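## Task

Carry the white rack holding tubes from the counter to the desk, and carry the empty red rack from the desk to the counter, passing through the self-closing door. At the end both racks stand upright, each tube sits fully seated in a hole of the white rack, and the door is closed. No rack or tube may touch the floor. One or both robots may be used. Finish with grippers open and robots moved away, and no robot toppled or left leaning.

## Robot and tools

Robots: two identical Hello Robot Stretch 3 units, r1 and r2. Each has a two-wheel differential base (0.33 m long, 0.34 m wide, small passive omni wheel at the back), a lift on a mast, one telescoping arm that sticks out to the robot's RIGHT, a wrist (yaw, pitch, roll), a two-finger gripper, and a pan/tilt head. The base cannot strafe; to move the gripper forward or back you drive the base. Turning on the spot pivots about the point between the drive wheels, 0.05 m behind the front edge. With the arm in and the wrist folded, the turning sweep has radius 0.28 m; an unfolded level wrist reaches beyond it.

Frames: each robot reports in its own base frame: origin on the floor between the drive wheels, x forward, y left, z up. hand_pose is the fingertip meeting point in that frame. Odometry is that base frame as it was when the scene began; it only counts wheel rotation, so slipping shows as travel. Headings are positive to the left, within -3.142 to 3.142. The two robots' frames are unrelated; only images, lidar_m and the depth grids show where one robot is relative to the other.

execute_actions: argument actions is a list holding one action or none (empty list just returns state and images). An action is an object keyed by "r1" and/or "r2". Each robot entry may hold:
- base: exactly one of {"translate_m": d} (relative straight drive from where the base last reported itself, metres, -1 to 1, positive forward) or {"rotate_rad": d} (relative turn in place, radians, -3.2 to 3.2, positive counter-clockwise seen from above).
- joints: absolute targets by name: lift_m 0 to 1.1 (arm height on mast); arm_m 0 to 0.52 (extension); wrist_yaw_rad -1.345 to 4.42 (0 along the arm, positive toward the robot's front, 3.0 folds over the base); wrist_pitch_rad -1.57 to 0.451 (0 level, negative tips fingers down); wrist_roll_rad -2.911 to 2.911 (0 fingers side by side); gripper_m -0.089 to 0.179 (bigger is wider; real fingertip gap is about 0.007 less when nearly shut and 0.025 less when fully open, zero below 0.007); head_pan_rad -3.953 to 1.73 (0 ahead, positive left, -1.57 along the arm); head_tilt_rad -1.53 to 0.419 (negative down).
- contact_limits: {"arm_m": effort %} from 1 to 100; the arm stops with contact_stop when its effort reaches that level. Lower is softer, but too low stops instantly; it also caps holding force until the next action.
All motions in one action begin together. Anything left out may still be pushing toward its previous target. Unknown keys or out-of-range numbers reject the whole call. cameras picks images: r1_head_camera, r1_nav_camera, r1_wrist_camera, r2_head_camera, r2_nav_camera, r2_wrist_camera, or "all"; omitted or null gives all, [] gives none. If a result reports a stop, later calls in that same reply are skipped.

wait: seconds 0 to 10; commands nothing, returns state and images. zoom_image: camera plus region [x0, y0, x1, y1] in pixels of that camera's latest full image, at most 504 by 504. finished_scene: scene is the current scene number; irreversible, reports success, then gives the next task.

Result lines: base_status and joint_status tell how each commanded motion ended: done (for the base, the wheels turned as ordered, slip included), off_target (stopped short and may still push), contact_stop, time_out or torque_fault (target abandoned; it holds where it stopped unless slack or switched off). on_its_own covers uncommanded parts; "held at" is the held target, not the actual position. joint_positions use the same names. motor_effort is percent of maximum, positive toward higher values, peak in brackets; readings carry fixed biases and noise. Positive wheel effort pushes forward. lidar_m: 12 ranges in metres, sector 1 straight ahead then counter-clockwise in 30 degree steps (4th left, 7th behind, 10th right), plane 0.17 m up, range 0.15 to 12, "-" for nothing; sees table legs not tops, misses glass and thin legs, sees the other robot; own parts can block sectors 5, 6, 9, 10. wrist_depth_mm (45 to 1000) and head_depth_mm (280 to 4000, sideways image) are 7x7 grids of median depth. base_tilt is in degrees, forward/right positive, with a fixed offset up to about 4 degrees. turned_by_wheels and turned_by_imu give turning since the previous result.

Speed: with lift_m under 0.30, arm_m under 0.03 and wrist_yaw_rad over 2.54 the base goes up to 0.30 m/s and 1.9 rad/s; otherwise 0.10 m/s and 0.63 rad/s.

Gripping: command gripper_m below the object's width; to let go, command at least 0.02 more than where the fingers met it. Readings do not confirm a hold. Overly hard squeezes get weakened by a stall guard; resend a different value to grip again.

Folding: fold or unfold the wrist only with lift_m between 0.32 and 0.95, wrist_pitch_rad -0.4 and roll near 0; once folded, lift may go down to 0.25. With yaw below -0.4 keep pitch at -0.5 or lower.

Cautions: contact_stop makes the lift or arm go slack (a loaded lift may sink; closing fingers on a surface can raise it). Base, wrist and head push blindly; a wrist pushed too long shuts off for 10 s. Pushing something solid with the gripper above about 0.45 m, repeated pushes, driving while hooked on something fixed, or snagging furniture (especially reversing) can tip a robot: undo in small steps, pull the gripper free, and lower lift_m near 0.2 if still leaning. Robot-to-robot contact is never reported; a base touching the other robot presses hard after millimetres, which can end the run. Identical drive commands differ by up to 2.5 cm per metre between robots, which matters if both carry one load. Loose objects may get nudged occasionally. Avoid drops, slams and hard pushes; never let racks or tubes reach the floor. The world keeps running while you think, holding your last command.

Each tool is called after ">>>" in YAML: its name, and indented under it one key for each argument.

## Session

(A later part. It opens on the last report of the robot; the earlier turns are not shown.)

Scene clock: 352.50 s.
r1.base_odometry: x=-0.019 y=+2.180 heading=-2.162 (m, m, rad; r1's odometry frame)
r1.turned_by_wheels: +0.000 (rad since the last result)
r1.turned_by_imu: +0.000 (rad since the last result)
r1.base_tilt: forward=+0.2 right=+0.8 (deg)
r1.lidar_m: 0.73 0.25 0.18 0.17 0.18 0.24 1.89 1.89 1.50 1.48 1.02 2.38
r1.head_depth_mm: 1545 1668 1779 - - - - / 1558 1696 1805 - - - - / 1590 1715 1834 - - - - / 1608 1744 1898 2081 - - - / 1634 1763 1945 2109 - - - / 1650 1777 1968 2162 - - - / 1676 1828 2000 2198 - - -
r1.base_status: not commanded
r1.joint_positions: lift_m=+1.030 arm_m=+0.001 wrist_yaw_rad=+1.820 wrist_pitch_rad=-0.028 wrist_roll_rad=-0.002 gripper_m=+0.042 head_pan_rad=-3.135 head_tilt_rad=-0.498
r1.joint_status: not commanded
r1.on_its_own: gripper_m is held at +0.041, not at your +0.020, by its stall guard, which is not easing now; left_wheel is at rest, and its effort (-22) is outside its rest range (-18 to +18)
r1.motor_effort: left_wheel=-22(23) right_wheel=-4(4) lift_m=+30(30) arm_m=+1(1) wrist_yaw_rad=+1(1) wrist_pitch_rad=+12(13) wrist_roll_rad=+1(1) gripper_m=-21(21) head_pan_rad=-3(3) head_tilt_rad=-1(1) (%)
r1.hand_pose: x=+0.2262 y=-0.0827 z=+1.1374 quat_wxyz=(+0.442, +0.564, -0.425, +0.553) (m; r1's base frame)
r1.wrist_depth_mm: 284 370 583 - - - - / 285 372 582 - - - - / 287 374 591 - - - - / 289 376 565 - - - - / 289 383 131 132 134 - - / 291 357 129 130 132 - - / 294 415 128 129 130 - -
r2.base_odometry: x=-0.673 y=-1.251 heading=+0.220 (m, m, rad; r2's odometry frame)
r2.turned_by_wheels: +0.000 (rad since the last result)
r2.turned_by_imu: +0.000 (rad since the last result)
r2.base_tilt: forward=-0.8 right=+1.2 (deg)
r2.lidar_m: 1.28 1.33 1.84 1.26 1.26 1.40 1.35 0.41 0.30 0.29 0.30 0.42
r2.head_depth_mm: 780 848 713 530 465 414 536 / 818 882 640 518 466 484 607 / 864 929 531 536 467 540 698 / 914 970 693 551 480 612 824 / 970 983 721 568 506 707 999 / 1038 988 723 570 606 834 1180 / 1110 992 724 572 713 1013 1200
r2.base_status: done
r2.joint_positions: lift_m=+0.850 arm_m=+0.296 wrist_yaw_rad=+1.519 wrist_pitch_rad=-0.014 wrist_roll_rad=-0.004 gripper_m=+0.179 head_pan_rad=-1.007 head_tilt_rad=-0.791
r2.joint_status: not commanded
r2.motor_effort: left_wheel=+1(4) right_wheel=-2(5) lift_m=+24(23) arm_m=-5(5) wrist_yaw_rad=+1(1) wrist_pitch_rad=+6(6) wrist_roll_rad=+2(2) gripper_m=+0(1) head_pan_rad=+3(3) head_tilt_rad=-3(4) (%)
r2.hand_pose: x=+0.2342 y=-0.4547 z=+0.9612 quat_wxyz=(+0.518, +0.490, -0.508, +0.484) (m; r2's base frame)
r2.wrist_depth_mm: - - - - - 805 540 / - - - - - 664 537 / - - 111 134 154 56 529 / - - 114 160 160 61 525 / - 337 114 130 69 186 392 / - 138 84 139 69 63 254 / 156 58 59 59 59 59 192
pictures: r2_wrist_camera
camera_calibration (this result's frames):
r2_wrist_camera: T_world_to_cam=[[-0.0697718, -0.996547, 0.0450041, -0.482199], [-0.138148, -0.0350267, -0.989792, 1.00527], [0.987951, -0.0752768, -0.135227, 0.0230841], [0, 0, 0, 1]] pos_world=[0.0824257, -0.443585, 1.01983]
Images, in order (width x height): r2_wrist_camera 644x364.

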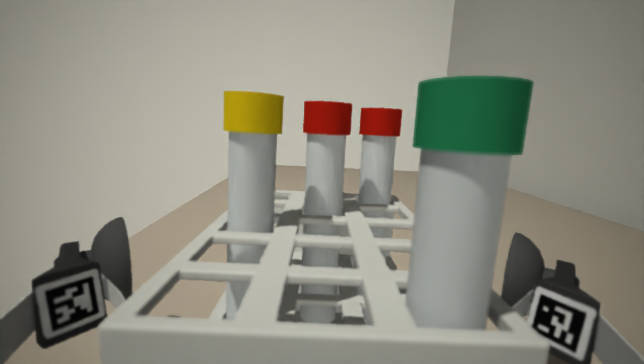

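Deeper now. Close and test-lift a little.

>>> execute_actions:
  actions:
    - {"r2":{"joints":{"gripper_m":0.02}}}
  cameras: []

>>> execute_actions:
  actions:
    - {"r2":{"joints":{"lift_m":0.9}}}
  cameras: ["r2_wrist_camera", "r2_head_camera"]

Scene clock: 354.83 s.
r1.base_odometry: x=-0.019 y=+2.180 heading=-2.162 (m, m, rad; r1's odometry frame)
r1.turned_by_wheels: +0.000 (rad since the last result)
r1.turned_by_imu: +0.000 (rad since the last result)
r1.base_tilt: forward=+0.2 right=+0.9 (deg)
r1.lidar_m: 0.73 0.25 0.18 0.17 0.18 0.24 1.88 1.90 1.50 1.48 1.02 2.38
r1.head_depth_mm: 1535 1665 1776 - - - - / 1559 1696 1800 - - - - / 1588 1722 1837 - - - - / 1610 1738 1894 2093 - - - / 1622 1771 1939 2121 - - - / 1655 1793 1962 2160 - - - / 1672 1821 1990 2199 - - -
r1.base_status: not commanded
r1.joint_positions: lift_m=+1.030 arm_m=+0.001 wrist_yaw_rad=+1.820 wrist_pitch_rad=-0.028 wrist_roll_rad=-0.002 gripper_m=+0.042 head_pan_rad=-3.135 head_tilt_rad=-0.498
r1.joint_status: not commanded
r1.on_its_own: gripper_m is held at +0.041, not at your +0.020, by its stall guard, which is not easing now; left_wheel is at rest, and its effort (-22) is outside its rest range (-18 to +18)
r1.motor_effort: left_wheel=-22(23) right_wheel=-4(3) lift_m=+30(30) arm_m=+1(1) wrist_yaw_rad=-2(0) wrist_pitch_rad=+13(13) wrist_roll_rad=+1(1) gripper_m=-21(21) head_pan_rad=-3(3) head_tilt_rad=-1(1) (%)
r1.hand_pose: x=+0.2262 y=-0.0827 z=+1.1374 quat_wxyz=(+0.442, +0.564, -0.425, +0.553) (m; r1's base frame)
r1.wrist_depth_mm: 283 369 578 - - - - / 286 372 582 - - - - / 285 374 589 - - - - / 289 378 550 - - - - / 290 384 131 132 134 - - / 293 358 129 130 132 - - / 294 409 128 128 131 - -
r2.base_odometry: x=-0.673 y=-1.251 heading=+0.220 (m, m, rad; r2's odometry frame)
r2.turned_by_wheels: +0.000 (rad since the last result)
r2.turned_by_imu: +0.001 (rad since the last result)
r2.base_tilt: forward=-0.7 right=+1.3 (deg)
r2.lidar_m: 1.27 1.33 1.84 1.26 1.26 1.40 1.35 0.41 0.30 0.29 0.30 0.42
r2.head_depth_mm: 781 847 713 531 464 414 537 / 818 883 741 547 465 484 608 / 865 928 654 548 466 541 697 / 915 969 536 549 480 613 822 / 970 983 695 567 507 707 1001 / 1033 986 722 570 606 834 1175 / 1110 992 725 571 712 1014 1201
r2.base_status: not commanded
r2.joint_positions: lift_m=+0.850 arm_m=+0.296 wrist_yaw_rad=+1.521 wrist_pitch_rad=-0.005 wrist_roll_rad=+0.006 gripper_m=+0.022 head_pan_rad=-1.007 head_tilt_rad=-0.791
r2.joint_status: all done
r2.motor_effort: left_wheel=+1(1) right_wheel=-2(2) lift_m=+24(24) arm_m=-4(5) wrist_yaw_rad=-1(2) wrist_pitch_rad=+2(6) wrist_roll_rad=-4(4) gripper_m=-36(99) head_pan_rad=+5(4) head_tilt_rad=-3(4) (%)
r2.hand_pose: x=+0.2344 y=-0.4541 z=+0.9637 quat_wxyz=(+0.512, +0.490, -0.512, +0.485) (m; r2's base frame)
r2.wrist_depth_mm: - - - - - 804 534 / - - - - - 798 529 / - - 182 - 127 798 530 / - - 186 194 545 696 525 / - - 129 119 130 385 400 / - 234 106 116 127 252 256 / 179 166 111 120 134 184 188
pictures: none
No camera images: the call's "cameras" was empty. Leave "cameras" out to get every camera's image.

Scene clock: 356.13 s.
r1.base_odometry: x=-0.019 y=+2.180 heading=-2.162 (m, m, rad; r1's odometry frame)
r1.turned_by_wheels: +0.000 (rad since the last result)
r1.turned_by_imu: +0.000 (rad since the last result)
r1.base_tilt: forward=+0.1 right=+0.9 (deg)
r1.lidar_m: 0.73 0.25 0.18 0.17 0.18 0.24 1.89 1.90 1.49 1.48 1.02 2.38
r1.head_depth_mm: 1548 1664 1770 - - - - / 1562 1685 1800 - - - - / 1579 1710 1840 - - - - / 1599 1735 1892 2093 - - - / 1627 1774 1939 2128 - - - / 1651 1790 1973 2150 - - - / 1679 1825 2000 2207 - - -
r1.base_status: not commanded
r1.joint_positions: lift_m=+1.030 arm_m=+0.001 wrist_yaw_rad=+1.820 wrist_pitch_rad=-0.028 wrist_roll_rad=-0.002 gripper_m=+0.042 head_pan_rad=-3.135 head_tilt_rad=-0.498
r1.joint_status: not commanded
r1.on_its_own: gripper_m is held at +0.041, not at your +0.020, by its stall guard, which is not easing now; left_wheel is at rest, and its effort (-22) is outside its rest range (-18 to +18)
r1.motor_effort: left_wheel=-22(22) right_wheel=-3(4) lift_m=+31(30) arm_m=+1(1) wrist_yaw_rad=-1(0) wrist_pitch_rad=+12(12) wrist_roll_rad=+1(1) gripper_m=-21(21) head_pan_rad=-3(3) head_tilt_rad=+0(1) (%)
r1.hand_pose: x=+0.2262 y=-0.0827 z=+1.1374 quat_wxyz=(+0.442, +0.564, -0.425, +0.553) (m; r1's base frame)
r1.wrist_depth_mm: 284 371 575 - - - - / 285 370 582 - - - - / 286 377 591 - - - - / 290 380 554 - - - - / 290 381 131 132 133 - - / 293 358 129 130 131 - - / 294 411 128 129 130 - -
r2.base_odometry: x=-0.673 y=-1.251 heading=+0.220 (m, m, rad; r2's odometry frame)
r2.turned_by_wheels: +0.000 (rad since the last result)
r2.turned_by_imu: +0.000 (rad since the last result)
r2.base_tilt: forward=-0.7 right=+1.3 (deg)
r2.lidar_m: 1.28 1.33 1.84 1.26 1.26 1.40 1.35 0.41 0.30 0.29 0.30 0.42
r2.head_depth_mm: 779 847 740 546 465 414 536 / 819 881 727 555 466 485 607 / 863 930 543 549 466 541 698 / 913 968 521 549 479 613 823 / 973 984 589 562 506 706 1000 / 1039 991 722 570 606 832 1177 / 1108 989 726 571 712 1014 1202
r2.base_status: not commanded
r2.joint_positions: lift_m=+0.900 arm_m=+0.296 wrist_yaw_rad=+1.521 wrist_pitch_rad=-0.026 wrist_roll_rad=+0.003 gripper_m=+0.029 head_pan_rad=-1.007 head_tilt_rad=-0.791
r2.joint_status: all done
r2.on_its_own: gripper_m is held at +0.027, not at your +0.020, by its stall guard, which is still easing
r2.motor_effort: left_wheel=+1(1) right_wheel=-2(2) lift_m=+34(35) arm_m=-5(4) wrist_yaw_rad=+0(1) wrist_pitch_rad=+11(12) wrist_roll_rad=-2(4) gripper_m=-29(36) head_pan_rad=+4(5) head_tilt_rad=-4(3) (%)
r2.hand_pose: x=+0.2339 y=-0.4541 z=+1.0078 quat_wxyz=(+0.518, +0.495, -0.506, +0.480) (m; r2's base frame)
r2.wrist_depth_mm: - - - - - 810 534 / - - - - - 796 529 / - - - - - 791 529 / - - - 234 696 727 525 / - - 169 143 138 509 477 / - - 114 123 134 341 349 / - 232 117 125 138 255 258
pictures: r2_head_camera (sideways: a quarter turn clockwise sets it upright), r2_wrist_camera
camera_calibration (this result's frames):
r2_head_camera: T_world_to_cam=[[-0.349751, 0.576658, -0.738336, 0.978589], [0.85422, 0.51991, 0.00141761, -0.00952058], [0.384686, -0.630205, -0.674432, 0.83228], [0, 0, 0, 1]] pos_world=[0.0302286, -0.0348546, 1.28386]
r2_wrist_camera: T_world_to_cam=[[-0.0673507, -0.996979, 0.0386883, -0.478144], [-0.148991, -0.0282917, -0.988434, 1.05563], [0.986542, -0.0723359, -0.146635, 0.0428963], [0, 0, 0, 1]] pos_world=[0.0827564, -0.443731, 1.06821]
Images, in order (width x height): r2_head_camera 896x504, r2_wrist_camera 644x364.

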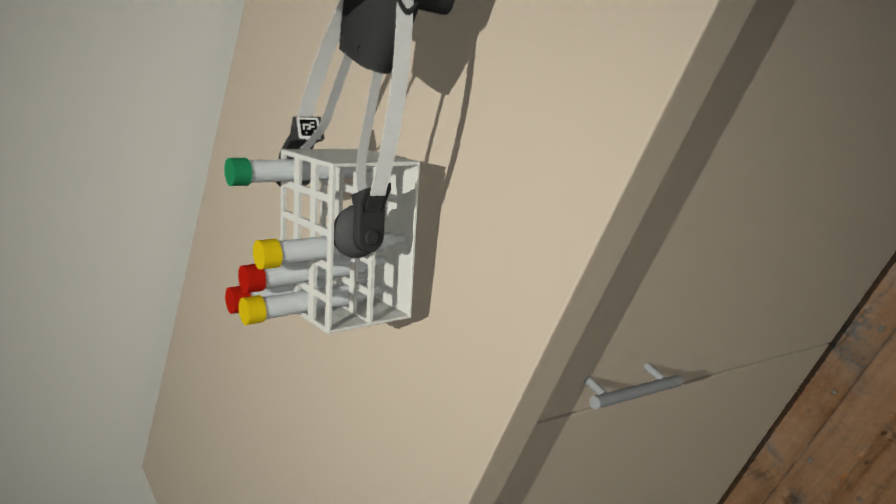

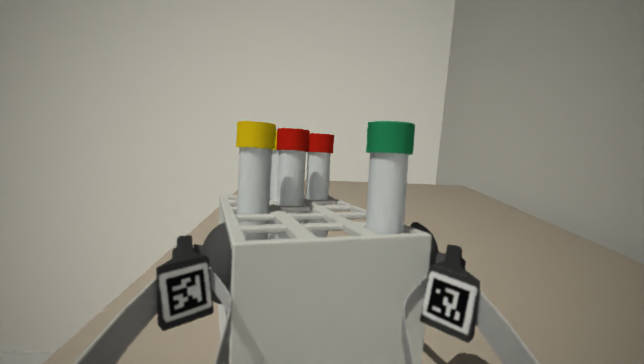

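>>> execute_actions:
  actions:
    - {"r2":{"joints":{"lift_m":0.855}}}
  cameras: []

>>> execute_actions:
  actions:
    - {"r2":{"joints":{"gripper_m":0.179}}}
  cameras: []

>>> execute_actions:
  actions:
    - {"r2":{"joints":{"lift_m":1.02,"wrist_pitch_rad":-0.8}}}
  cameras: ["r2_wrist_camera"]

Scene clock: 359.83 s.
r1.base_odometry: x=-0.019 y=+2.180 heading=-2.162 (m, m, rad; r1's odometry frame)
r1.turned_by_wheels: +0.000 (rad since the last result)
r1.turned_by_imu: -0.001 (rad since the last result)
r1.base_tilt: forward=+0.2 right=+0.8 (deg)
r1.lidar_m: 0.73 0.25 0.18 0.17 0.18 0.24 1.89 1.90 1.50 1.48 1.02 2.39
r1.head_depth_mm: 1546 1665 1769 - - - - / 1563 1690 1803 - - - - / 1582 1715 1831 - - - - / 1610 1739 1894 2080 - - - / 1628 1757 1940 2132 - - - / 1651 1789 1966 2162 - - - / 1680 1824 2007 2211 - - -
r1.base_status: not commanded
r1.joint_positions: lift_m=+1.030 arm_m=+0.001 wrist_yaw_rad=+1.820 wrist_pitch_rad=-0.028 wrist_roll_rad=-0.002 gripper_m=+0.042 head_pan_rad=-3.135 head_tilt_rad=-0.498
r1.joint_status: not commanded
r1.on_its_own: gripper_m is held at +0.041, not at your +0.020, by its stall guard, which is not easing now; left_wheel is at rest, and its effort (-21) is outside its rest range (-18 to +18)
r1.motor_effort: left_wheel=-21(23) right_wheel=-4(4) lift_m=+30(30) arm_m=+1(1) wrist_yaw_rad=+0(0) wrist_pitch_rad=+13(12) wrist_roll_rad=+1(1) gripper_m=-22(21) head_pan_rad=-3(3) head_tilt_rad=-1(0) (%)
r1.hand_pose: x=+0.2262 y=-0.0827 z=+1.1374 quat_wxyz=(+0.442, +0.564, -0.425, +0.553) (m; r1's base frame)
r1.wrist_depth_mm: 282 372 567 - - - - / 285 374 579 - - - - / 287 375 583 - - - - / 288 380 555 - - - - / 291 381 131 132 134 - - / 292 357 129 130 131 - - / 295 413 128 129 131 - -
r2.base_odometry: x=-0.673 y=-1.251 heading=+0.220 (m, m, rad; r2's odometry frame)
r2.turned_by_wheels: +0.000 (rad since the last result)
r2.turned_by_imu: +0.001 (rad since the last result)
r2.base_tilt: forward=-0.7 right=+1.3 (deg)
r2.lidar_m: 1.27 1.33 1.84 1.26 1.26 1.40 1.35 0.41 0.30 0.29 0.30 0.42
r2.head_depth_mm: 778 848 713 531 465 414 537 / 819 883 741 548 466 484 607 / 863 929 573 549 467 539 698 / 914 969 551 550 480 614 823 / 971 986 669 568 507 706 998 / 1037 987 724 568 606 835 1174 / 1110 994 726 571 713 1014 1195
r2.base_status: not commanded
r2.joint_positions: lift_m=+0.855 arm_m=+0.296 wrist_yaw_rad=+1.521 wrist_pitch_rad=-0.006 wrist_roll_rad=+0.002 gripper_m=+0.045 head_pan_rad=-1.007 head_tilt_rad=-0.791
r2.joint_status: all done
r2.on_its_own: gripper_m is held at +0.044, not at your +0.020, by its stall guard, which is still easing
r2.motor_effort: left_wheel=+1(1) right_wheel=-1(2) lift_m=+22(31) arm_m=-4(4) wrist_yaw_rad=-1(0) wrist_pitch_rad=+3(11) wrist_roll_rad=-2(2) gripper_m=-21(23) head_pan_rad=+3(4) head_tilt_rad=-4(3) (%)
r2.hand_pose: x=+0.2344 y=-0.4541 z=+0.9684 quat_wxyz=(+0.514, +0.489, -0.511, +0.485) (m; r2's base frame)
r2.wrist_depth_mm: - - - - - 807 536 / - - - - - 804 534 / - - - - - 782 528 / - - 495 227 573 695 523 / - - 162 145 138 400 417 / - 249 113 122 133 264 268 / 184 176 118 126 141 193 197
pictures: none
No camera images: the call's "cameras" was empty. Leave "cameras" out to get every camera's image.

Scene clock: 361.67 s.
r1.base_odometry: x=-0.019 y=+2.180 heading=-2.162 (m, m, rad; r1's odometry frame)
r1.turned_by_wheels: +0.000 (rad since the last result)
r1.turned_by_imu: +0.000 (rad since the last result)
r1.base_tilt: forward=+0.2 right=+0.8 (deg)
r1.lidar_m: 0.73 0.25 0.18 0.17 0.18 0.24 1.89 1.90 1.50 1.48 1.01 2.38
r1.head_depth_mm: 1544 1669 1781 - - - - / 1563 1693 1793 - - - - / 1584 1722 1838 - - - - / 1601 1739 1889 2074 - - - / 1638 1772 1933 2128 - - - / 1645 1804 1973 2148 - - - / 1679 1827 2005 2202 - - -
r1.base_status: not commanded
r1.joint_positions: lift_m=+1.030 arm_m=+0.001 wrist_yaw_rad=+1.820 wrist_pitch_rad=-0.028 wrist_roll_rad=-0.002 gripper_m=+0.042 head_pan_rad=-3.135 head_tilt_rad=-0.498
r1.joint_status: not commanded
r1.on_its_own: gripper_m is held at +0.041, not at your +0.020, by its stall guard, which is not easing now; left_wheel is at rest, and its effort (-22) is outside its rest range (-18 to +18)
r1.motor_effort: left_wheel=-22(23) right_wheel=-4(3) lift_m=+31(30) arm_m=+2(2) wrist_yaw_rad=-1(1) wrist_pitch_rad=+13(13) wrist_roll_rad=+1(1) gripper_m=-21(22) head_pan_rad=-3(3) head_tilt_rad=-1(1) (%)
r1.hand_pose: x=+0.2262 y=-0.0827 z=+1.1374 quat_wxyz=(+0.442, +0.564, -0.425, +0.553) (m; r1's base frame)
r1.wrist_depth_mm: 282 368 574 - - - - / 285 374 587 - - - - / 289 373 592 - - - - / 287 381 555 - - - - / 289 379 131 132 133 - - / 293 356 129 130 131 - - / 295 411 128 128 130 - -
r2.base_odometry: x=-0.673 y=-1.251 heading=+0.220 (m, m, rad; r2's odometry frame)
r2.turned_by_wheels: +0.000 (rad since the last result)
r2.turned_by_imu: +0.000 (rad since the last result)
r2.base_tilt: forward=-0.8 right=+1.3 (deg)
r2.lidar_m: 1.27 1.33 1.84 1.26 1.26 1.40 1.35 0.41 0.30 0.29 0.30 0.42
r2.head_depth_mm: 779 849 739 523 465 414 536 / 818 883 741 564 465 484 606 / 863 928 608 555 467 540 699 / 916 970 546 542 480 613 821 / 972 986 694 567 506 706 999 / 1036 991 721 568 606 835 1176 / 1107 990 725 571 714 1012 1201
r2.base_status: not commanded
r2.joint_positions: lift_m=+0.855 arm_m=+0.296 wrist_yaw_rad=+1.521 wrist_pitch_rad=-0.013 wrist_roll_rad=+0.000 gripper_m=+0.179 head_pan_rad=-1.007 head_tilt_rad=-0.791
r2.joint_status: all done
r2.motor_effort: left_wheel=+1(1) right_wheel=-2(2) lift_m=+24(23) arm_m=-4(5) wrist_yaw_rad=-2(1) wrist_pitch_rad=+6(6) wrist_roll_rad=+0(2) gripper_m=+1(85) head_pan_rad=+3(4) head_tilt_rad=-4(3) (%)
r2.hand_pose: x=+0.2342 y=-0.4541 z=+0.9665 quat_wxyz=(+0.516, +0.491, -0.509, +0.484) (m; r2's base frame)
r2.wrist_depth_mm: - - - - - 811 538 / - - - - - 812 537 / - - - - - 794 533 / - - 478 228 549 697 524 / - 374 169 139 134 394 402 / - 232 116 122 134 254 266 / 165 176 120 126 140 185 200
pictures: none
No camera images: the call's "cameras" was empty. Leave "cameras" out to get every camera's image.

Scene clock: 364.00 s.
r1.base_odometry: x=-0.019 y=+2.180 heading=-2.162 (m, m, rad; r1's odometry frame)
r1.turned_by_wheels: +0.000 (rad since the last result)
r1.turned_by_imu: +0.000 (rad since the last result)
r1.base_tilt: forward=+0.1 right=+0.8 (deg)
r1.lidar_m: 0.73 0.25 0.18 0.17 0.18 0.24 1.89 1.90 1.49 1.48 1.02 2.39
r1.head_depth_mm: 1539 1664 1772 - - - - / 1566 1698 1803 - - - - / 1574 1718 1840 - - - - / 1615 1737 1888 2079 - - - / 1629 1765 1928 2104 - - - / 1654 1783 1966 2144 - - - / 1672 1825 2001 2204 - - -
r1.base_status: not commanded
r1.joint_positions: lift_m=+1.030 arm_m=+0.001 wrist_yaw_rad=+1.820 wrist_pitch_rad=-0.028 wrist_roll_rad=-0.002 gripper_m=+0.042 head_pan_rad=-3.135 head_tilt_rad=-0.498
r1.joint_status: not commanded
r1.on_its_own: gripper_m is held at +0.041, not at your +0.020, by its stall guard, which is not easing now; left_wheel is at rest, and its effort (-21) is outside its rest range (-18 to +18)
r1.motor_effort: left_wheel=-21(23) right_wheel=-3(3) lift_m=+30(30) arm_m=+1(1) wrist_yaw_rad=-1(1) wrist_pitch_rad=+12(12) wrist_roll_rad=+1(1) gripper_m=-22(21) head_pan_rad=-3(3) head_tilt_rad=-1(1) (%)
r1.hand_pose: x=+0.2262 y=-0.0827 z=+1.1374 quat_wxyz=(+0.442, +0.564, -0.425, +0.553) (m; r1's base frame)
r1.wrist_depth_mm: 281 368 572 - - - - / 285 371 583 - - - - / 288 379 590 - - - - / 288 381 553 - - - - / 289 382 131 132 134 - - / 293 358 129 130 131 - - / 294 411 128 129 130 - -
r2.base_odometry: x=-0.673 y=-1.251 heading=+0.220 (m, m, rad; r2's odometry frame)
r2.turned_by_wheels: +0.000 (rad since the last result)
r2.turned_by_imu: +0.001 (rad since the last result)
r2.base_tilt: forward=-0.7 right=+1.4 (deg)
r2.lidar_m: 1.27 1.33 1.84 1.26 1.26 1.40 1.35 0.41 0.30 0.29 0.30 0.42
r2.head_depth_mm: 780 846 738 546 465 414 537 / 818 880 714 582 466 484 607 / 864 927 642 558 466 540 696 / 916 968 545 550 480 613 823 / 970 986 695 567 507 706 1001 / 1035 988 722 569 606 833 1174 / 1111 995 724 570 712 1014 1202
r2.base_status: not commanded
r2.joint_positions: lift_m=+1.020 arm_m=+0.296 wrist_yaw_rad=+1.518 wrist_pitch_rad=-0.805 wrist_roll_rad=+0.004 gripper_m=+0.179 head_pan_rad=-1.007 head_tilt_rad=-0.791
r2.joint_status: all done
r2.motor_effort: left_wheel=+1(12) right_wheel=-2(38) lift_m=+33(34) arm_m=-4(4) wrist_yaw_rad=+2(2) wrist_pitch_rad=+2(87) wrist_roll_rad=-3(3) gripper_m=+0(1) head_pan_rad=+4(3) head_tilt_rad=-3(4) (%)
r2.hand_pose: x=+0.1385 y=-0.4498 z=+0.9570 quat_wxyz=(+0.662, +0.649, -0.282, +0.245) (m; r2's base frame)
r2.wrist_depth_mm: - - 339 222 363 379 382 / - - 299 203 310 323 326 / - 276 266 179 271 280 284 / - 239 241 213 240 248 252 / - 218 217 219 222 224 224 / - 197 198 198 200 201 204 / 176 180 181 183 183 183 188
pictures: r2_wrist_camera
camera_calibration (this result's frames):
r2_wrist_camera: T_world_to_cam=[[-0.0388324, -0.998476, 0.0392056, -0.483462], [-0.800492, 0.00760089, -0.599295, 0.72535], [0.598084, -0.0546558, -0.799568, 0.816424], [0, 0, 0, 1]] pos_world=[0.0735732, -0.443616, 1.10644]
Images, in order (width x height): r2_wrist_camera 644x364.

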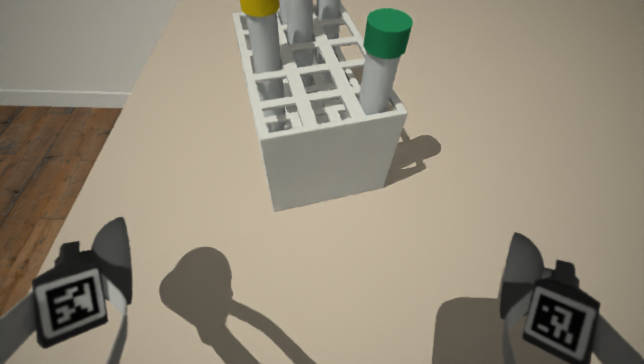

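>>> execute_actions:
  actions:
    - {"r2":{"base":{"translate_m":0.13}}}
  cameras: ["r2_wrist_camera"]

Scene clock: 366.53 s.
r1.base_odometry: x=-0.019 y=+2.180 heading=-2.162 (m, m, rad; r1's odometry frame)
r1.turned_by_wheels: +0.000 (rad since the last result)
r1.turned_by_imu: +0.000 (rad since the last result)
r1.base_tilt: forward=+0.3 right=+0.8 (deg)
r1.lidar_m: 0.73 0.25 0.18 0.17 0.18 0.24 1.89 1.90 1.50 1.48 1.01 2.38
r1.head_depth_mm: 1542 1674 1768 - - - - / 1573 1689 1812 - - - - / 1582 1717 1832 - - - - / 1612 1740 1890 2100 - - - / 1624 1769 1931 2132 - - - / 1644 1800 1959 2148 - - - / 1674 1829 2000 2203 - - -
r1.base_status: not commanded
r1.joint_positions: lift_m=+1.030 arm_m=+0.001 wrist_yaw_rad=+1.820 wrist_pitch_rad=-0.028 wrist_roll_rad=-0.002 gripper_m=+0.042 head_pan_rad=-3.135 head_tilt_rad=-0.498
r1.joint_status: not commanded
r1.on_its_own: gripper_m is held at +0.041, not at your +0.020, by its stall guard, which is not easing now; left_wheel is at rest, and its effort (-22) is outside its rest range (-18 to +18)
r1.motor_effort: left_wheel=-22(21) right_wheel=-4(3) lift_m=+30(30) arm_m=+1(1) wrist_yaw_rad=+0(1) wrist_pitch_rad=+12(13) wrist_roll_rad=+1(1) gripper_m=-21(21) head_pan_rad=-3(3) head_tilt_rad=-1(1) (%)
r1.hand_pose: x=+0.2262 y=-0.0827 z=+1.1374 quat_wxyz=(+0.442, +0.564, -0.425, +0.553) (m; r1's base frame)
r1.wrist_depth_mm: 285 371 580 - - - - / 285 373 587 - - - - / 285 374 593 - - - - / 287 380 548 - - - - / 291 381 131 132 133 - - / 293 358 129 130 131 - - / 296 412 128 129 130 - -
r2.base_odometry: x=-0.546 y=-1.222 heading=+0.220 (m, m, rad; r2's odometry frame)
r2.turned_by_wheels: +0.000 (rad since the last result)
r2.turned_by_imu: +0.000 (rad since the last result)
r2.base_tilt: forward=-0.8 right=+1.4 (deg)
r2.lidar_m: 1.14 1.19 1.65 2.86 1.46 1.53 1.48 0.41 0.30 0.29 0.30 0.42
r2.head_depth_mm: 783 849 726 512 465 414 539 / 821 883 714 503 466 487 611 / 867 928 716 539 467 544 701 / 916 971 718 567 480 603 829 / 974 984 720 568 507 710 1004 / 1036 990 720 568 621 838 1179 / 1114 995 724 571 715 1020 1200
r2.base_status: done
r2.joint_positions: lift_m=+1.020 arm_m=+0.296 wrist_yaw_rad=+1.518 wrist_pitch_rad=-0.806 wrist_roll_rad=+0.004 gripper_m=+0.179 head_pan_rad=-1.007 head_tilt_rad=-0.791
r2.joint_status: not commanded
r2.motor_effort: left_wheel=+1(3) right_wheel=-2(2) lift_m=+33(33) arm_m=-5(4) wrist_yaw_rad=+2(1) wrist_pitch_rad=+3(3) wrist_roll_rad=-3(3) gripper_m=+0(0) head_pan_rad=+3(3) head_tilt_rad=-4(4) (%)
r2.hand_pose: x=+0.1385 y=-0.4498 z=+0.9570 quat_wxyz=(+0.662, +0.649, -0.282, +0.245) (m; r2's base frame)
r2.wrist_depth_mm: - - 359 367 375 376 385 / - - 301 126 318 323 327 / - 275 264 137 278 280 283 / - 239 121 147 246 248 250 / - 216 94 144 221 224 225 / - 197 122 128 190 201 204 / 176 179 150 114 75 72 188
pictures: r2_wrist_camera
camera_calibration (this result's frames):
r2_wrist_camera: T_world_to_cam=[[-0.0388178, -0.998477, 0.0392016, -0.483457], [-0.800706, 0.00761113, -0.599009, 0.725019], [0.597798, -0.0546412, -0.799782, 0.816673], [0, 0, 0, 1]] pos_world=[0.0735546, -0.443615, 1.10641]
Images, in order (width x height): r2_wrist_camera 644x364.

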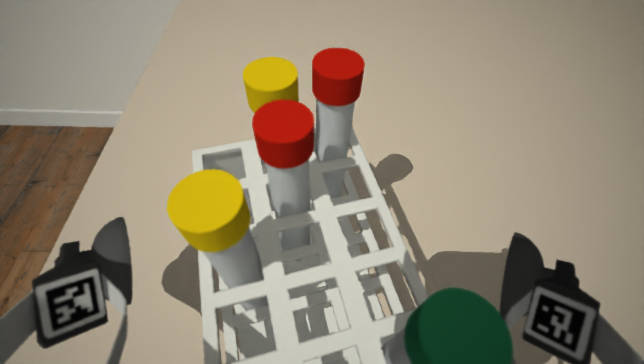

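>>> execute_actions:
  actions:
    - {"r2":{"joints":{"gripper_m":0.02}}}
  cameras: []

>>> execute_actions:
  actions:
    - {"r2":{"joints":{"lift_m":1.08}}}
  cameras: ["r2_wrist_camera", "r2_head_camera"]

Scene clock: 368.87 s.
r1.base_odometry: x=-0.019 y=+2.180 heading=-2.162 (m, m, rad; r1's odometry frame)
r1.turned_by_wheels: +0.000 (rad since the last result)
r1.turned_by_imu: +0.000 (rad since the last result)
r1.base_tilt: forward=+0.2 right=+0.9 (deg)
r1.lidar_m: 0.73 0.25 0.18 0.17 0.18 0.24 1.89 1.90 1.50 1.48 1.02 2.38
r1.head_depth_mm: 1546 1667 1772 - - - - / 1566 1687 1799 - - - - / 1579 1715 1831 - - - - / 1608 1732 1890 2090 - - - / 1628 1767 1930 2121 - - - / 1649 1801 1968 2136 - - - / 1676 1826 1996 2198 - - -
r1.base_status: not commanded
r1.joint_positions: lift_m=+1.030 arm_m=+0.001 wrist_yaw_rad=+1.820 wrist_pitch_rad=-0.028 wrist_roll_rad=-0.002 gripper_m=+0.042 head_pan_rad=-3.135 head_tilt_rad=-0.498
r1.joint_status: not commanded
r1.on_its_own: gripper_m is held at +0.041, not at your +0.020, by its stall guard, which is not easing now; left_wheel is at rest, and its effort (-22) is outside its rest range (-18 to +18)
r1.motor_effort: left_wheel=-22(22) right_wheel=-3(3) lift_m=+30(30) arm_m=+1(1) wrist_yaw_rad=+0(1) wrist_pitch_rad=+12(12) wrist_roll_rad=+1(1) gripper_m=-22(21) head_pan_rad=-3(3) head_tilt_rad=-1(1) (%)
r1.hand_pose: x=+0.2262 y=-0.0827 z=+1.1374 quat_wxyz=(+0.442, +0.564, -0.425, +0.553) (m; r1's base frame)
r1.wrist_depth_mm: 282 369 568 - - - - / 286 372 575 - - - - / 288 374 589 - - - - / 289 383 562 - - - - / 293 381 131 132 134 - - / 291 355 129 130 131 - - / 295 411 128 128 131 - -
r2.base_odometry: x=-0.546 y=-1.222 heading=+0.220 (m, m, rad; r2's odometry frame)
r2.turned_by_wheels: +0.000 (rad since the last result)
r2.turned_by_imu: +0.000 (rad since the last result)
r2.base_tilt: forward=-0.7 right=+1.3 (deg)
r2.lidar_m: 1.14 1.19 1.65 2.87 1.46 1.53 1.48 0.41 0.30 0.29 0.30 0.42
r2.head_depth_mm: 782 850 741 517 465 415 540 / 819 883 702 513 467 487 611 / 865 929 691 533 467 544 702 / 914 971 720 567 480 604 828 / 974 984 721 567 507 711 1003 / 1040 987 724 570 621 840 1176 / 1110 992 724 571 716 1018 1197
r2.base_status: not commanded
r2.joint_positions: lift_m=+1.020 arm_m=+0.296 wrist_yaw_rad=+1.523 wrist_pitch_rad=-0.770 wrist_roll_rad=+0.013 gripper_m=+0.022 head_pan_rad=-1.007 head_tilt_rad=-0.791
r2.joint_status: all done
r2.motor_effort: left_wheel=+0(1) right_wheel=+2(2) lift_m=+23(32) arm_m=-4(4) wrist_yaw_rad=-3(4) wrist_pitch_rad=-12(12) wrist_roll_rad=-9(9) gripper_m=-40(99) head_pan_rad=+4(4) head_tilt_rad=-3(3) (%)
r2.hand_pose: x=+0.1457 y=-0.4494 z=+0.9633 quat_wxyz=(+0.656, +0.646, -0.295, +0.256) (m; r2's base frame)
r2.wrist_depth_mm: - - 403 407 412 420 423 / - - 337 134 344 349 354 / - 298 282 156 295 297 302 / - 254 106 161 259 262 263 / - 226 129 163 226 233 233 / - 208 132 157 79 209 211 / 191 183 119 117 73 190 191
pictures: none
No camera images: the call's "cameras" was empty. Leave "cameras" out to get every camera's image.

Scene clock: 370.23 s.
r1.base_odometry: x=-0.019 y=+2.180 heading=-2.162 (m, m, rad; r1's odometry frame)
r1.turned_by_wheels: +0.000 (rad since the last result)
r1.turned_by_imu: +0.000 (rad since the last result)
r1.base_tilt: forward=+0.2 right=+0.9 (deg)
r1.lidar_m: 0.73 0.25 0.18 0.17 0.18 0.24 1.89 1.90 1.50 1.48 1.02 2.38
r1.head_depth_mm: 1545 1677 1783 - - - - / 1561 1681 1804 - - - - / 1576 1711 1832 - - - - / 1605 1746 1893 2071 - - - / 1629 1768 1940 2128 - - - / 1652 1799 1973 2156 - - - / 1674 1833 1987 2175 - - -
r1.base_status: not commanded
r1.joint_positions: lift_m=+1.030 arm_m=+0.001 wrist_yaw_rad=+1.820 wrist_pitch_rad=-0.028 wrist_roll_rad=-0.002 gripper_m=+0.042 head_pan_rad=-3.135 head_tilt_rad=-0.498
r1.joint_status: not commanded
r1.on_its_own: gripper_m is held at +0.041, not at your +0.020, by its stall guard, which is not easing now; left_wheel is at rest, and its effort (-21) is outside its rest range (-18 to +18)
r1.motor_effort: left_wheel=-21(23) right_wheel=-4(4) lift_m=+30(30) arm_m=+1(1) wrist_yaw_rad=+0(0) wrist_pitch_rad=+12(13) wrist_roll_rad=+1(1) gripper_m=-22(21) head_pan_rad=-3(3) head_tilt_rad=-1(0) (%)
r1.hand_pose: x=+0.2262 y=-0.0827 z=+1.1374 quat_wxyz=(+0.442, +0.564, -0.425, +0.553) (m; r1's base frame)
r1.wrist_depth_mm: 283 369 573 - - - - / 285 370 589 - - - - / 287 378 594 - - - - / 287 381 550 - - - - / 289 382 131 132 134 - - / 293 357 129 130 131 - - / 295 412 128 128 130 - -
r2.base_odometry: x=-0.546 y=-1.222 heading=+0.220 (m, m, rad; r2's odometry frame)
r2.turned_by_wheels: +0.000 (rad since the last result)
r2.turned_by_imu: +0.000 (rad since the last result)
r2.base_tilt: forward=-0.8 right=+1.3 (deg)
r2.lidar_m: 1.15 1.19 1.65 2.87 1.46 1.53 1.48 0.41 0.30 0.29 0.30 0.42
r2.head_depth_mm: 780 853 596 507 464 414 539 / 821 886 445 517 466 487 609 / 867 930 666 547 467 544 702 / 918 971 720 566 480 603 827 / 972 983 721 567 507 709 1005 / 1035 988 722 569 621 838 1178 / 1112 994 725 572 715 1022 1198
r2.base_status: not commanded
r2.joint_positions: lift_m=+1.080 arm_m=+0.296 wrist_yaw_rad=+1.521 wrist_pitch_rad=-0.812 wrist_roll_rad=+0.004 gripper_m=+0.029 head_pan_rad=-1.007 head_tilt_rad=-0.791
r2.joint_status: all done
r2.on_its_own: gripper_m is held at +0.027, not at your +0.020, by its stall guard, which is still easing
r2.motor_effort: left_wheel=+1(1) right_wheel=-2(3) lift_m=+33(34) arm_m=-4(4) wrist_yaw_rad=-2(3) wrist_pitch_rad=+5(12) wrist_roll_rad=-2(9) gripper_m=-32(40) head_pan_rad=+4(5) head_tilt_rad=-3(3) (%)
r2.hand_pose: x=+0.1371 y=-0.4493 z=+1.0159 quat_wxyz=(+0.663, +0.651, -0.279, +0.244) (m; r2's base frame)
r2.wrist_depth_mm: - - 466 467 478 485 494 / - - 397 132 408 411 418 / - - 343 141 358 361 366 / - - 107 154 316 319 326 / - 285 133 177 281 289 291 / - 259 135 162 128 262 263 / - 230 149 120 76 239 241
pictures: r2_head_camera (sideways: a quarter turn clockwise sets it upright), r2_wrist_camera
camera_calibration (this result's frames):
r2_head_camera: T_world_to_cam=[[-0.349756, 0.576655, -0.738336, 0.978589], [0.854215, 0.519918, 0.00141761, -0.00952055], [0.384691, -0.630202, -0.674432, 0.83228], [0, 0, 0, 1]] pos_world=[0.0302289, -0.0348544, 1.28386]
r2_wrist_camera: T_world_to_cam=[[-0.0353487, -0.998604, 0.039253, -0.485825], [-0.80475, 0.00515383, -0.593592, 0.753169], [0.592561, -0.0525716, -0.803809, 0.870344], [0, 0, 0, 1]] pos_world=[0.0732081, -0.443273, 1.16574]
Images, in order (width x height): r2_head_camera 896x504, r2_wrist_camera 644x364.

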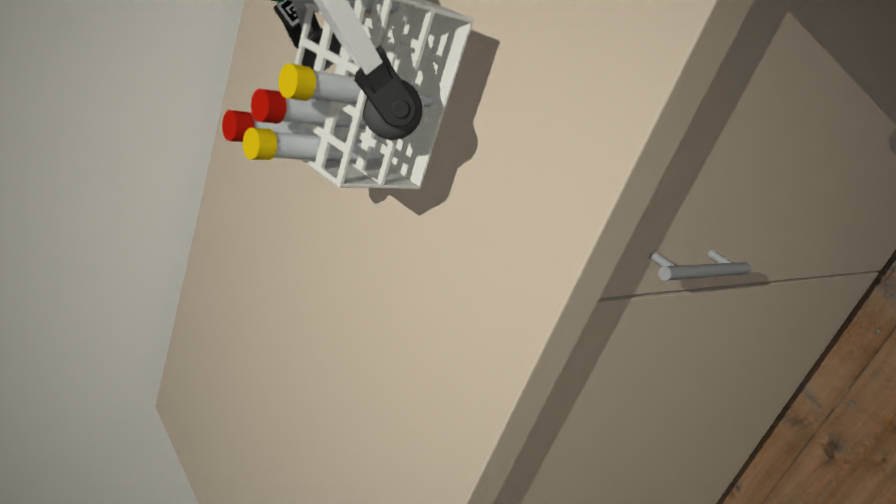

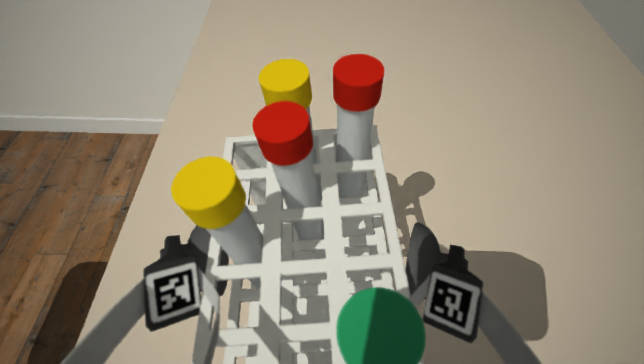

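>>> execute_actions:
  actions:
    - {"r2":{"joints":{"arm_m":0.0,"lift_m":1.1,"head_pan_rad":0.0,"head_tilt_rad":-0.4}}}
  cameras: ["r2_wrist_camera","r2_nav_camera"]

Scene clock: 373.93 s.
r1.base_odometry: x=-0.019 y=+2.180 heading=-2.162 (m, m, rad; r1's odometry frame)
r1.turned_by_wheels: +0.000 (rad since the last result)
r1.turned_by_imu: -0.001 (rad since the last result)
r1.base_tilt: forward=+0.3 right=+0.8 (deg)
r1.lidar_m: 0.73 0.25 0.18 0.17 0.18 0.24 1.89 1.89 1.49 1.48 1.02 2.38
r1.head_depth_mm: 1537 1671 1774 - - - - / 1562 1686 1804 - - - - / 1581 1710 1834 - - - - / 1606 1747 1893 2099 - - - / 1623 1763 1922 2114 - - - / 1653 1794 1968 2155 - - - / 1677 1818 1988 2197 - - -
r1.base_status: not commanded
r1.joint_positions: lift_m=+1.030 arm_m=+0.001 wrist_yaw_rad=+1.820 wrist_pitch_rad=-0.028 wrist_roll_rad=-0.002 gripper_m=+0.042 head_pan_rad=-3.135 head_tilt_rad=-0.498
r1.joint_status: not commanded
r1.on_its_own: gripper_m is held at +0.041, not at your +0.020, by its stall guard, which is not easing now; left_wheel is at rest, and its effort (-22) is outside its rest range (-18 to +18)
r1.motor_effort: left_wheel=-22(22) right_wheel=-4(4) lift_m=+30(30) arm_m=+0(1) wrist_yaw_rad=+0(1) wrist_pitch_rad=+12(12) wrist_roll_rad=+1(1) gripper_m=-21(21) head_pan_rad=-3(3) head_tilt_rad=-1(1) (%)
r1.hand_pose: x=+0.2262 y=-0.0827 z=+1.1374 quat_wxyz=(+0.442, +0.564, -0.425, +0.553) (m; r1's base frame)
r1.wrist_depth_mm: 283 372 573 - - - - / 284 373 582 - - - - / 285 373 590 - - - - / 288 377 556 - - - - / 292 381 131 132 133 - - / 291 359 129 130 131 - - / 294 411 128 129 130 - -
r2.base_odometry: x=-0.546 y=-1.222 heading=+0.220 (m, m, rad; r2's odometry frame)
r2.turned_by_wheels: +0.000 (rad since the last result)
r2.turned_by_imu: +0.001 (rad since the last result)
r2.base_tilt: forward=-0.7 right=+1.3 (deg)
r2.lidar_m: 1.14 1.19 1.65 2.87 1.46 1.53 1.48 0.41 0.30 0.29 0.30 0.42
r2.head_depth_mm: 973 1035 1099 1173 912 913 936 / 974 1034 1099 1173 1258 1361 1429 / 972 1032 1097 1168 1260 1355 1435 / 975 1033 1093 1168 1250 1351 1439 / 975 1027 1096 1163 1255 1352 1435 / 970 1027 1092 1163 1253 1342 1439 / 969 1024 1089 1162 1248 1342 1440
r2.base_status: not commanded
r2.joint_positions: lift_m=+1.097 arm_m=+0.003 wrist_yaw_rad=+1.521 wrist_pitch_rad=-0.813 wrist_roll_rad=+0.003 gripper_m=+0.046 head_pan_rad=-0.007 head_tilt_rad=-0.409
r2.joint_status: all done
joint sent to its limit — the command would take r2.lift_m past its upper limit and r2.arm_m past its lower limit, so those joints were sent only as far as their limits.
r2.on_its_own: gripper_m is held at +0.044, not at your +0.020, by its stall guard, which is still easing
r2.motor_effort: left_wheel=+1(1) right_wheel=-2(2) lift_m=+34(34) arm_m=-5(6) wrist_yaw_rad=-1(2) wrist_pitch_rad=+6(6) wrist_roll_rad=-2(2) gripper_m=-25(31) head_pan_rad=+4(43) head_tilt_rad=+4(26) (%)
r2.hand_pose: x=+0.1370 y=-0.1561 z=+1.0330 quat_wxyz=(+0.663, +0.650, -0.278, +0.244) (m; r2's base frame)
r2.wrist_depth_mm: - - - - 531 516 531 / - - - 131 454 447 450 / - - - 142 408 388 393 / - - 107 155 357 343 347 / - - 132 175 314 310 308 / - - 135 163 128 281 282 / - - 150 120 76 256 258
pictures: r2_nav_camera (sideways: a quarter turn counterclockwise sets it upright), r2_wrist_camera
camera_calibration (this result's frames):
r2_nav_camera: T_world_to_cam=[[0.413493, -0.0165359, 0.910357, -1.145], [0.0388203, -0.998606, -0.0357714, 0.0945297], [0.90968, 0.0501315, -0.412274, 0.481061], [0, 0, 0, 1]] pos_world=[0.0321689, 0.0513479, 1.24407]
r2_wrist_camera: T_world_to_cam=[[-0.0353476, -0.998585, 0.0397222, -0.194228], [-0.805058, 0.00490154, -0.593176, 0.76135], [0.592142, -0.052946, -0.804093, 0.899927], [0, 0, 0, 1]] pos_world=[0.0731816, -0.150037, 1.18295]
Images, in order (width x height): r2_nav_camera 672x504, r2_wrist_camera 644x364.

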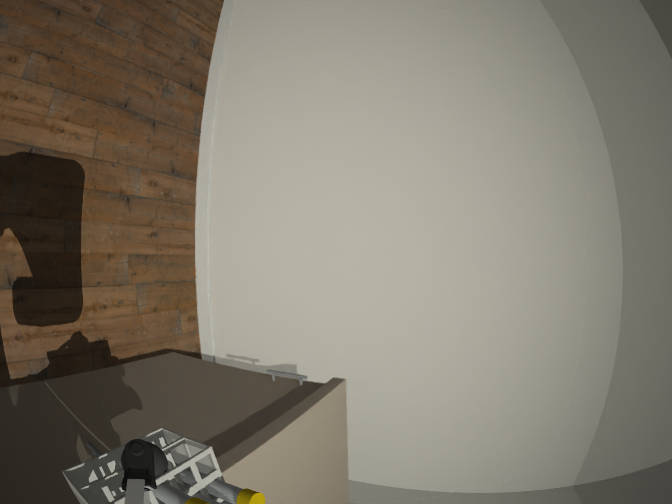

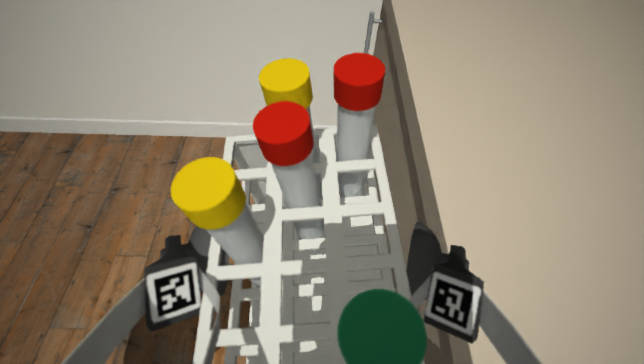

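>>> execute_actions:
  actions:
    - {"r2":{"base":{"rotate_rad":2.2}}}
  cameras: ["r2_nav_camera"]

Scene clock: 378.90 s.
r1.base_odometry: x=-0.019 y=+2.180 heading=-2.162 (m, m, rad; r1's odometry frame)
r1.turned_by_wheels: +0.000 (rad since the last result)
r1.turned_by_imu: -0.001 (rad since the last result)
r1.base_tilt: forward=+0.1 right=+0.8 (deg)
r1.lidar_m: 0.73 0.25 0.18 0.17 0.18 0.24 1.89 1.90 1.50 1.48 1.02 2.39
r1.head_depth_mm: 1538 1672 1773 - - - - / 1561 1695 1806 - - - - / 1585 1718 1837 - - - - / 1605 1741 1890 2103 - - - / 1628 1771 1932 2110 - - - / 1648 1795 1966 2153 - - - / 1673 1825 2010 2199 - - -
r1.base_status: not commanded
r1.joint_positions: lift_m=+1.030 arm_m=+0.001 wrist_yaw_rad=+1.820 wrist_pitch_rad=-0.028 wrist_roll_rad=-0.002 gripper_m=+0.042 head_pan_rad=-3.135 head_tilt_rad=-0.498
r1.joint_status: not commanded
r1.on_its_own: gripper_m is held at +0.041, not at your +0.020, by its stall guard, which is not easing now; left_wheel is at rest, and its effort (-22) is outside its rest range (-18 to +18)
r1.motor_effort: left_wheel=-22(21) right_wheel=-4(4) lift_m=+30(30) arm_m=+1(1) wrist_yaw_rad=-1(0) wrist_pitch_rad=+12(13) wrist_roll_rad=+1(1) gripper_m=-21(21) head_pan_rad=-3(3) head_tilt_rad=+0(1) (%)
r1.hand_pose: x=+0.2262 y=-0.0827 z=+1.1374 quat_wxyz=(+0.442, +0.564, -0.425, +0.553) (m; r1's base frame)
r1.wrist_depth_mm: 283 366 573 - - - - / 286 373 572 - - - - / 286 375 592 - - - - / 289 377 550 - - - - / 290 379 131 132 133 - - / 290 359 129 130 131 - - / 295 409 128 128 130 - -
r2.base_odometry: x=-0.546 y=-1.222 heading=+2.420 (m, m, rad; r2's odometry frame)
r2.turned_by_wheels: +2.200 (rad since the last result)
r2.turned_by_imu: +2.175 (rad since the last result)
r2.base_tilt: forward=-0.8 right=+1.3 (deg)
r2.lidar_m: 1.30 1.50 0.82 0.38 0.30 0.29 0.31 0.47 1.14 1.23 1.84 1.31
r2.head_depth_mm: 2522 2679 2843 2981 2534 1896 1506 / 1107 1164 1226 1329 1434 1555 1512 / 1161 1224 1306 1388 1484 1591 1512 / 1214 1287 1371 1469 1582 1706 1512 / 1278 1357 1449 1561 1675 1773 1515 / 1346 1433 1541 1660 1808 1866 1524 / 1421 1526 1640 1761 1878 1885 1533
r2.base_status: done
r2.joint_positions: lift_m=+1.097 arm_m=+0.003 wrist_yaw_rad=+1.521 wrist_pitch_rad=-0.813 wrist_roll_rad=+0.003 gripper_m=+0.055 head_pan_rad=-0.007 head_tilt_rad=-0.409
r2.joint_status: not commanded
r2.on_its_own: gripper_m is held at +0.054, not at your +0.020, by its stall guard, which is not easing now
r2.motor_effort: left_wheel=-2(6) right_wheel=+2(8) lift_m=+34(33) arm_m=-4(5) wrist_yaw_rad=-1(0) wrist_pitch_rad=+5(6) wrist_roll_rad=-2(2) gripper_m=-20(23) head_pan_rad=+4(4) head_tilt_rad=+3(4) (%)
r2.hand_pose: x=+0.1370 y=-0.1561 z=+1.0330 quat_wxyz=(+0.663, +0.650, -0.278, +0.244) (m; r2's base frame)
r2.wrist_depth_mm: - - - - - - - / - - - 130 - - - / - - - 142 - - - / - - 107 155 - - - / - - 132 176 - - - / - - 135 160 128 - - / - - 150 120 76 - -
pictures: r2_nav_camera (sideways: a quarter turn counterclockwise sets it upright)
camera_calibration (this result's frames):
r2_nav_camera: T_world_to_cam=[[0.413275, -0.0165031, 0.910457, -1.14513], [0.0389044, -0.998603, -0.0357604, 0.0945148], [0.909775, 0.0501997, -0.412056, 0.480776], [0, 0, 0, 1]] pos_world=[0.0321789, 0.0513498, 1.24408]
Images, in order (width x height): r2_nav_camera 672x504.

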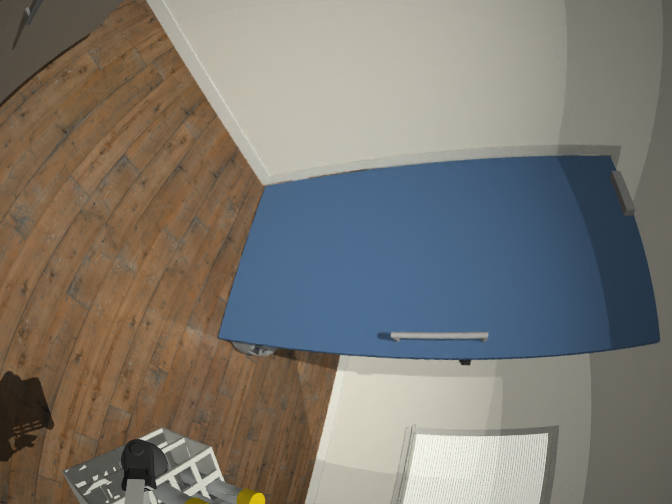

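>>> execute_actions:
  actions:
    - {"r2":{"base":{"rotate_rad":-0.45}}}
  cameras: []

>>> execute_actions:
  actions:
    - {"r2":{"base":{"translate_m":0.9}}}
  cameras: ["r2_nav_camera"]

Scene clock: 382.57 s.
r1.base_odometry: x=-0.019 y=+2.180 heading=-2.162 (m, m, rad; r1's odometry frame)
r1.turned_by_wheels: +0.000 (rad since the last result)
r1.turned_by_imu: -0.001 (rad since the last result)
r1.base_tilt: forward=+0.2 right=+0.9 (deg)
r1.lidar_m: 0.73 0.25 0.18 0.17 0.18 0.24 1.88 1.90 1.50 1.48 1.02 2.38
r1.head_depth_mm: 1545 1669 1770 - - - - / 1563 1693 1804 - - - - / 1578 1723 1835 - - - - / 1611 1743 1900 2088 - - - / 1629 1771 1932 2125 - - - / 1648 1787 1964 2161 - - - / 1671 1826 2005 2208 - - -
r1.base_status: not commanded
r1.joint_positions: lift_m=+1.030 arm_m=+0.001 wrist_yaw_rad=+1.820 wrist_pitch_rad=-0.028 wrist_roll_rad=-0.002 gripper_m=+0.042 head_pan_rad=-3.135 head_tilt_rad=-0.498
r1.joint_status: not commanded
r1.on_its_own: gripper_m is held at +0.041, not at your +0.020, by its stall guard, which is not easing now; left_wheel is at rest, and its effort (-21) is outside its rest range (-18 to +18)
r1.motor_effort: left_wheel=-21(21) right_wheel=-4(3) lift_m=+30(30) arm_m=+1(2) wrist_yaw_rad=+0(0) wrist_pitch_rad=+12(12) wrist_roll_rad=+1(1) gripper_m=-21(21) head_pan_rad=-3(3) head_tilt_rad=-1(1) (%)
r1.hand_pose: x=+0.2262 y=-0.0827 z=+1.1374 quat_wxyz=(+0.442, +0.564, -0.425, +0.553) (m; r1's base frame)
r1.wrist_depth_mm: 281 368 575 - - - - / 286 375 590 - - - - / 287 377 591 - - - - / 288 379 549 - - - - / 290 380 131 132 133 - - / 292 357 129 130 132 - - / 295 412 128 129 131 - -
r2.base_odometry: x=-0.546 y=-1.222 heading=+1.970 (m, m, rad; r2's odometry frame)
r2.turned_by_wheels: -0.450 (rad since the last result)
r2.turned_by_imu: -0.444 (rad since the last result)
r2.base_tilt: forward=-0.8 right=+1.3 (deg)
r2.lidar_m: 1.30 1.33 1.49 0.69 0.36 0.29 0.29 0.32 0.52 1.14 1.27 2.03
r2.head_depth_mm: 2447 2575 2735 2919 2553 1892 1514 / 2467 2607 2749 2975 2540 1902 1516 / 2520 2659 2810 3026 2550 1890 1511 / 2520 2699 2863 3088 2547 1897 1512 / 2575 2737 2918 3173 2568 1851 1522 / 2589 2735 2903 1332 1418 1525 1527 / 1085 1139 1219 1308 1404 1516 1528
r2.base_status: done
r2.joint_positions: lift_m=+1.097 arm_m=+0.003 wrist_yaw_rad=+1.521 wrist_pitch_rad=-0.813 wrist_roll_rad=+0.003 gripper_m=+0.055 head_pan_rad=-0.007 head_tilt_rad=-0.409
r2.joint_status: not commanded
r2.on_its_own: gripper_m is held at +0.054, not at your +0.020, by its stall guard, which is not easing now
r2.motor_effort: left_wheel=+1(6) right_wheel=-2(7) lift_m=+34(33) arm_m=-5(5) wrist_yaw_rad=-1(2) wrist_pitch_rad=+6(6) wrist_roll_rad=-2(2) gripper_m=-20(20) head_pan_rad=+4(4) head_tilt_rad=+4(4) (%)
r2.hand_pose: x=+0.1370 y=-0.1561 z=+1.0330 quat_wxyz=(+0.663, +0.650, -0.278, +0.244) (m; r2's base frame)
r2.wrist_depth_mm: - - - - - - - / - - - 129 - - - / - - - 139 - - - / - - 107 155 - - - / - - 132 175 - - - / - - 135 160 127 - - / - - 150 120 75 - -
pictures: none
No camera images: the call's "cameras" was empty. Leave "cameras" out to get every camera's image.

Scene clock: 393.07 s.
r1.base_odometry: x=-0.019 y=+2.180 heading=-2.162 (m, m, rad; r1's odometry frame)
r1.turned_by_wheels: +0.000 (rad since the last result)
r1.turned_by_imu: -0.002 (rad since the last result)
r1.base_tilt: forward=+0.3 right=+0.8 (deg)
r1.lidar_m: 0.73 0.25 0.18 0.17 0.18 0.24 1.89 1.90 1.50 1.48 1.02 2.38
r1.head_depth_mm: 1538 1669 1769 - - - - / 1565 1690 1796 - - - - / 1592 1716 1839 - - - - / 1609 1740 1901 2091 - - - / 1628 1781 1939 2126 - - - / 1652 1793 1963 2141 - - - / 1676 1821 2008 2196 - - -
r1.base_status: not commanded
r1.joint_positions: lift_m=+1.030 arm_m=+0.001 wrist_yaw_rad=+1.820 wrist_pitch_rad=-0.028 wrist_roll_rad=-0.002 gripper_m=+0.042 head_pan_rad=-3.135 head_tilt_rad=-0.498
r1.joint_status: not commanded
r1.on_its_own: gripper_m is held at +0.041, not at your +0.020, by its stall guard, which is not easing now; left_wheel is at rest, and its effort (-21) is outside its rest range (-18 to +18)
r1.motor_effort: left_wheel=-21(23) right_wheel=-4(3) lift_m=+30(30) arm_m=+1(0) wrist_yaw_rad=+0(1) wrist_pitch_rad=+13(13) wrist_roll_rad=+1(1) gripper_m=-21(21) head_pan_rad=-3(3) head_tilt_rad=+0(1) (%)
r1.hand_pose: x=+0.2262 y=-0.0827 z=+1.1374 quat_wxyz=(+0.442, +0.564, -0.425, +0.553) (m; r1's base frame)
r1.wrist_depth_mm: 285 369 585 - - - - / 285 371 581 - - - - / 287 377 594 - - - - / 289 377 552 - - - - / 290 382 131 132 134 - - / 292 356 129 130 131 - - / 295 413 128 129 131 - -
r2.base_odometry: x=-0.896 y=-0.393 heading=+1.970 (m, m, rad; r2's odometry frame)
r2.turned_by_wheels: +0.000 (rad since the last result)
r2.turned_by_imu: +0.003 (rad since the last result)
r2.base_tilt: forward=-0.9 right=+1.3 (deg)
r2.lidar_m: 1.98 0.45 0.55 1.31 1.46 1.18 1.18 1.31 1.31 1.31 1.46 1.99
r2.head_depth_mm: 1675 1760 1862 1988 2126 1888 1515 / 1692 1785 1901 2022 2155 1885 1518 / 1718 1811 1928 2050 2197 1891 1519 / 1745 1845 1974 2094 2236 1894 1514 / 1760 1875 1987 2130 2272 1897 1520 / 1808 1910 2018 2189 2316 1916 1526 / 1823 1937 2072 2221 2355 1921 1528
r2.base_status: done
r2.joint_positions: lift_m=+1.097 arm_m=+0.003 wrist_yaw_rad=+1.521 wrist_pitch_rad=-0.813 wrist_roll_rad=+0.003 gripper_m=+0.055 head_pan_rad=-0.007 head_tilt_rad=-0.409
r2.joint_status: not commanded
r2.on_its_own: gripper_m is held at +0.054, not at your +0.020, by its stall guard, which is not easing now
r2.motor_effort: left_wheel=+1(5) right_wheel=-3(4) lift_m=+34(34) arm_m=-5(5) wrist_yaw_rad=-1(1) wrist_pitch_rad=+6(6) wrist_roll_rad=-2(2) gripper_m=-20(21) head_pan_rad=+5(4) head_tilt_rad=+4(3) (%)
r2.hand_pose: x=+0.1370 y=-0.1561 z=+1.0330 quat_wxyz=(+0.663, +0.650, -0.278, +0.244) (m; r2's base frame)
r2.wrist_depth_mm: - - - - - - - / - - - 130 - - - / 487 - - 141 - - - / 547 - 107 156 - - - / 742 775 132 175 - - - / - - 135 160 127 - - / - - 150 120 75 - -
pictures: r2_nav_camera (sideways: a quarter turn counterclockwise sets it upright)
camera_calibration (this result's frames):
r2_nav_camera: T_world_to_cam=[[0.413145, -0.0164977, 0.910516, -1.14521], [0.0389203, -0.998602, -0.0357538, 0.0945062], [0.909833, 0.0502091, -0.411926, 0.480607], [0, 0, 0, 1]] pos_world=[0.0321866, 0.05135, 1.24408]
Images, in order (width x height): r2_nav_camera 672x504.

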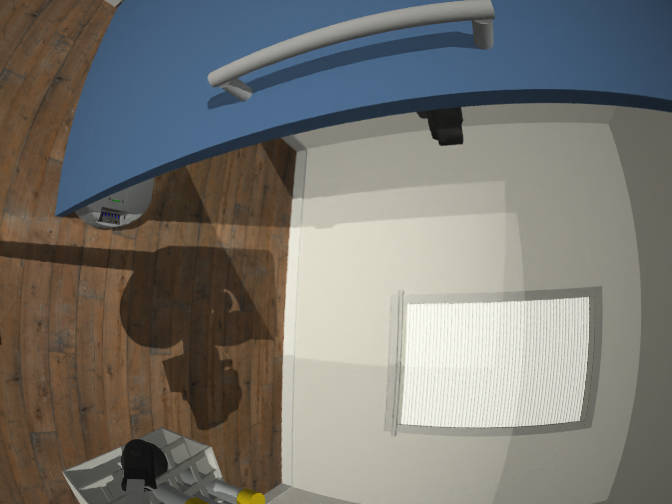

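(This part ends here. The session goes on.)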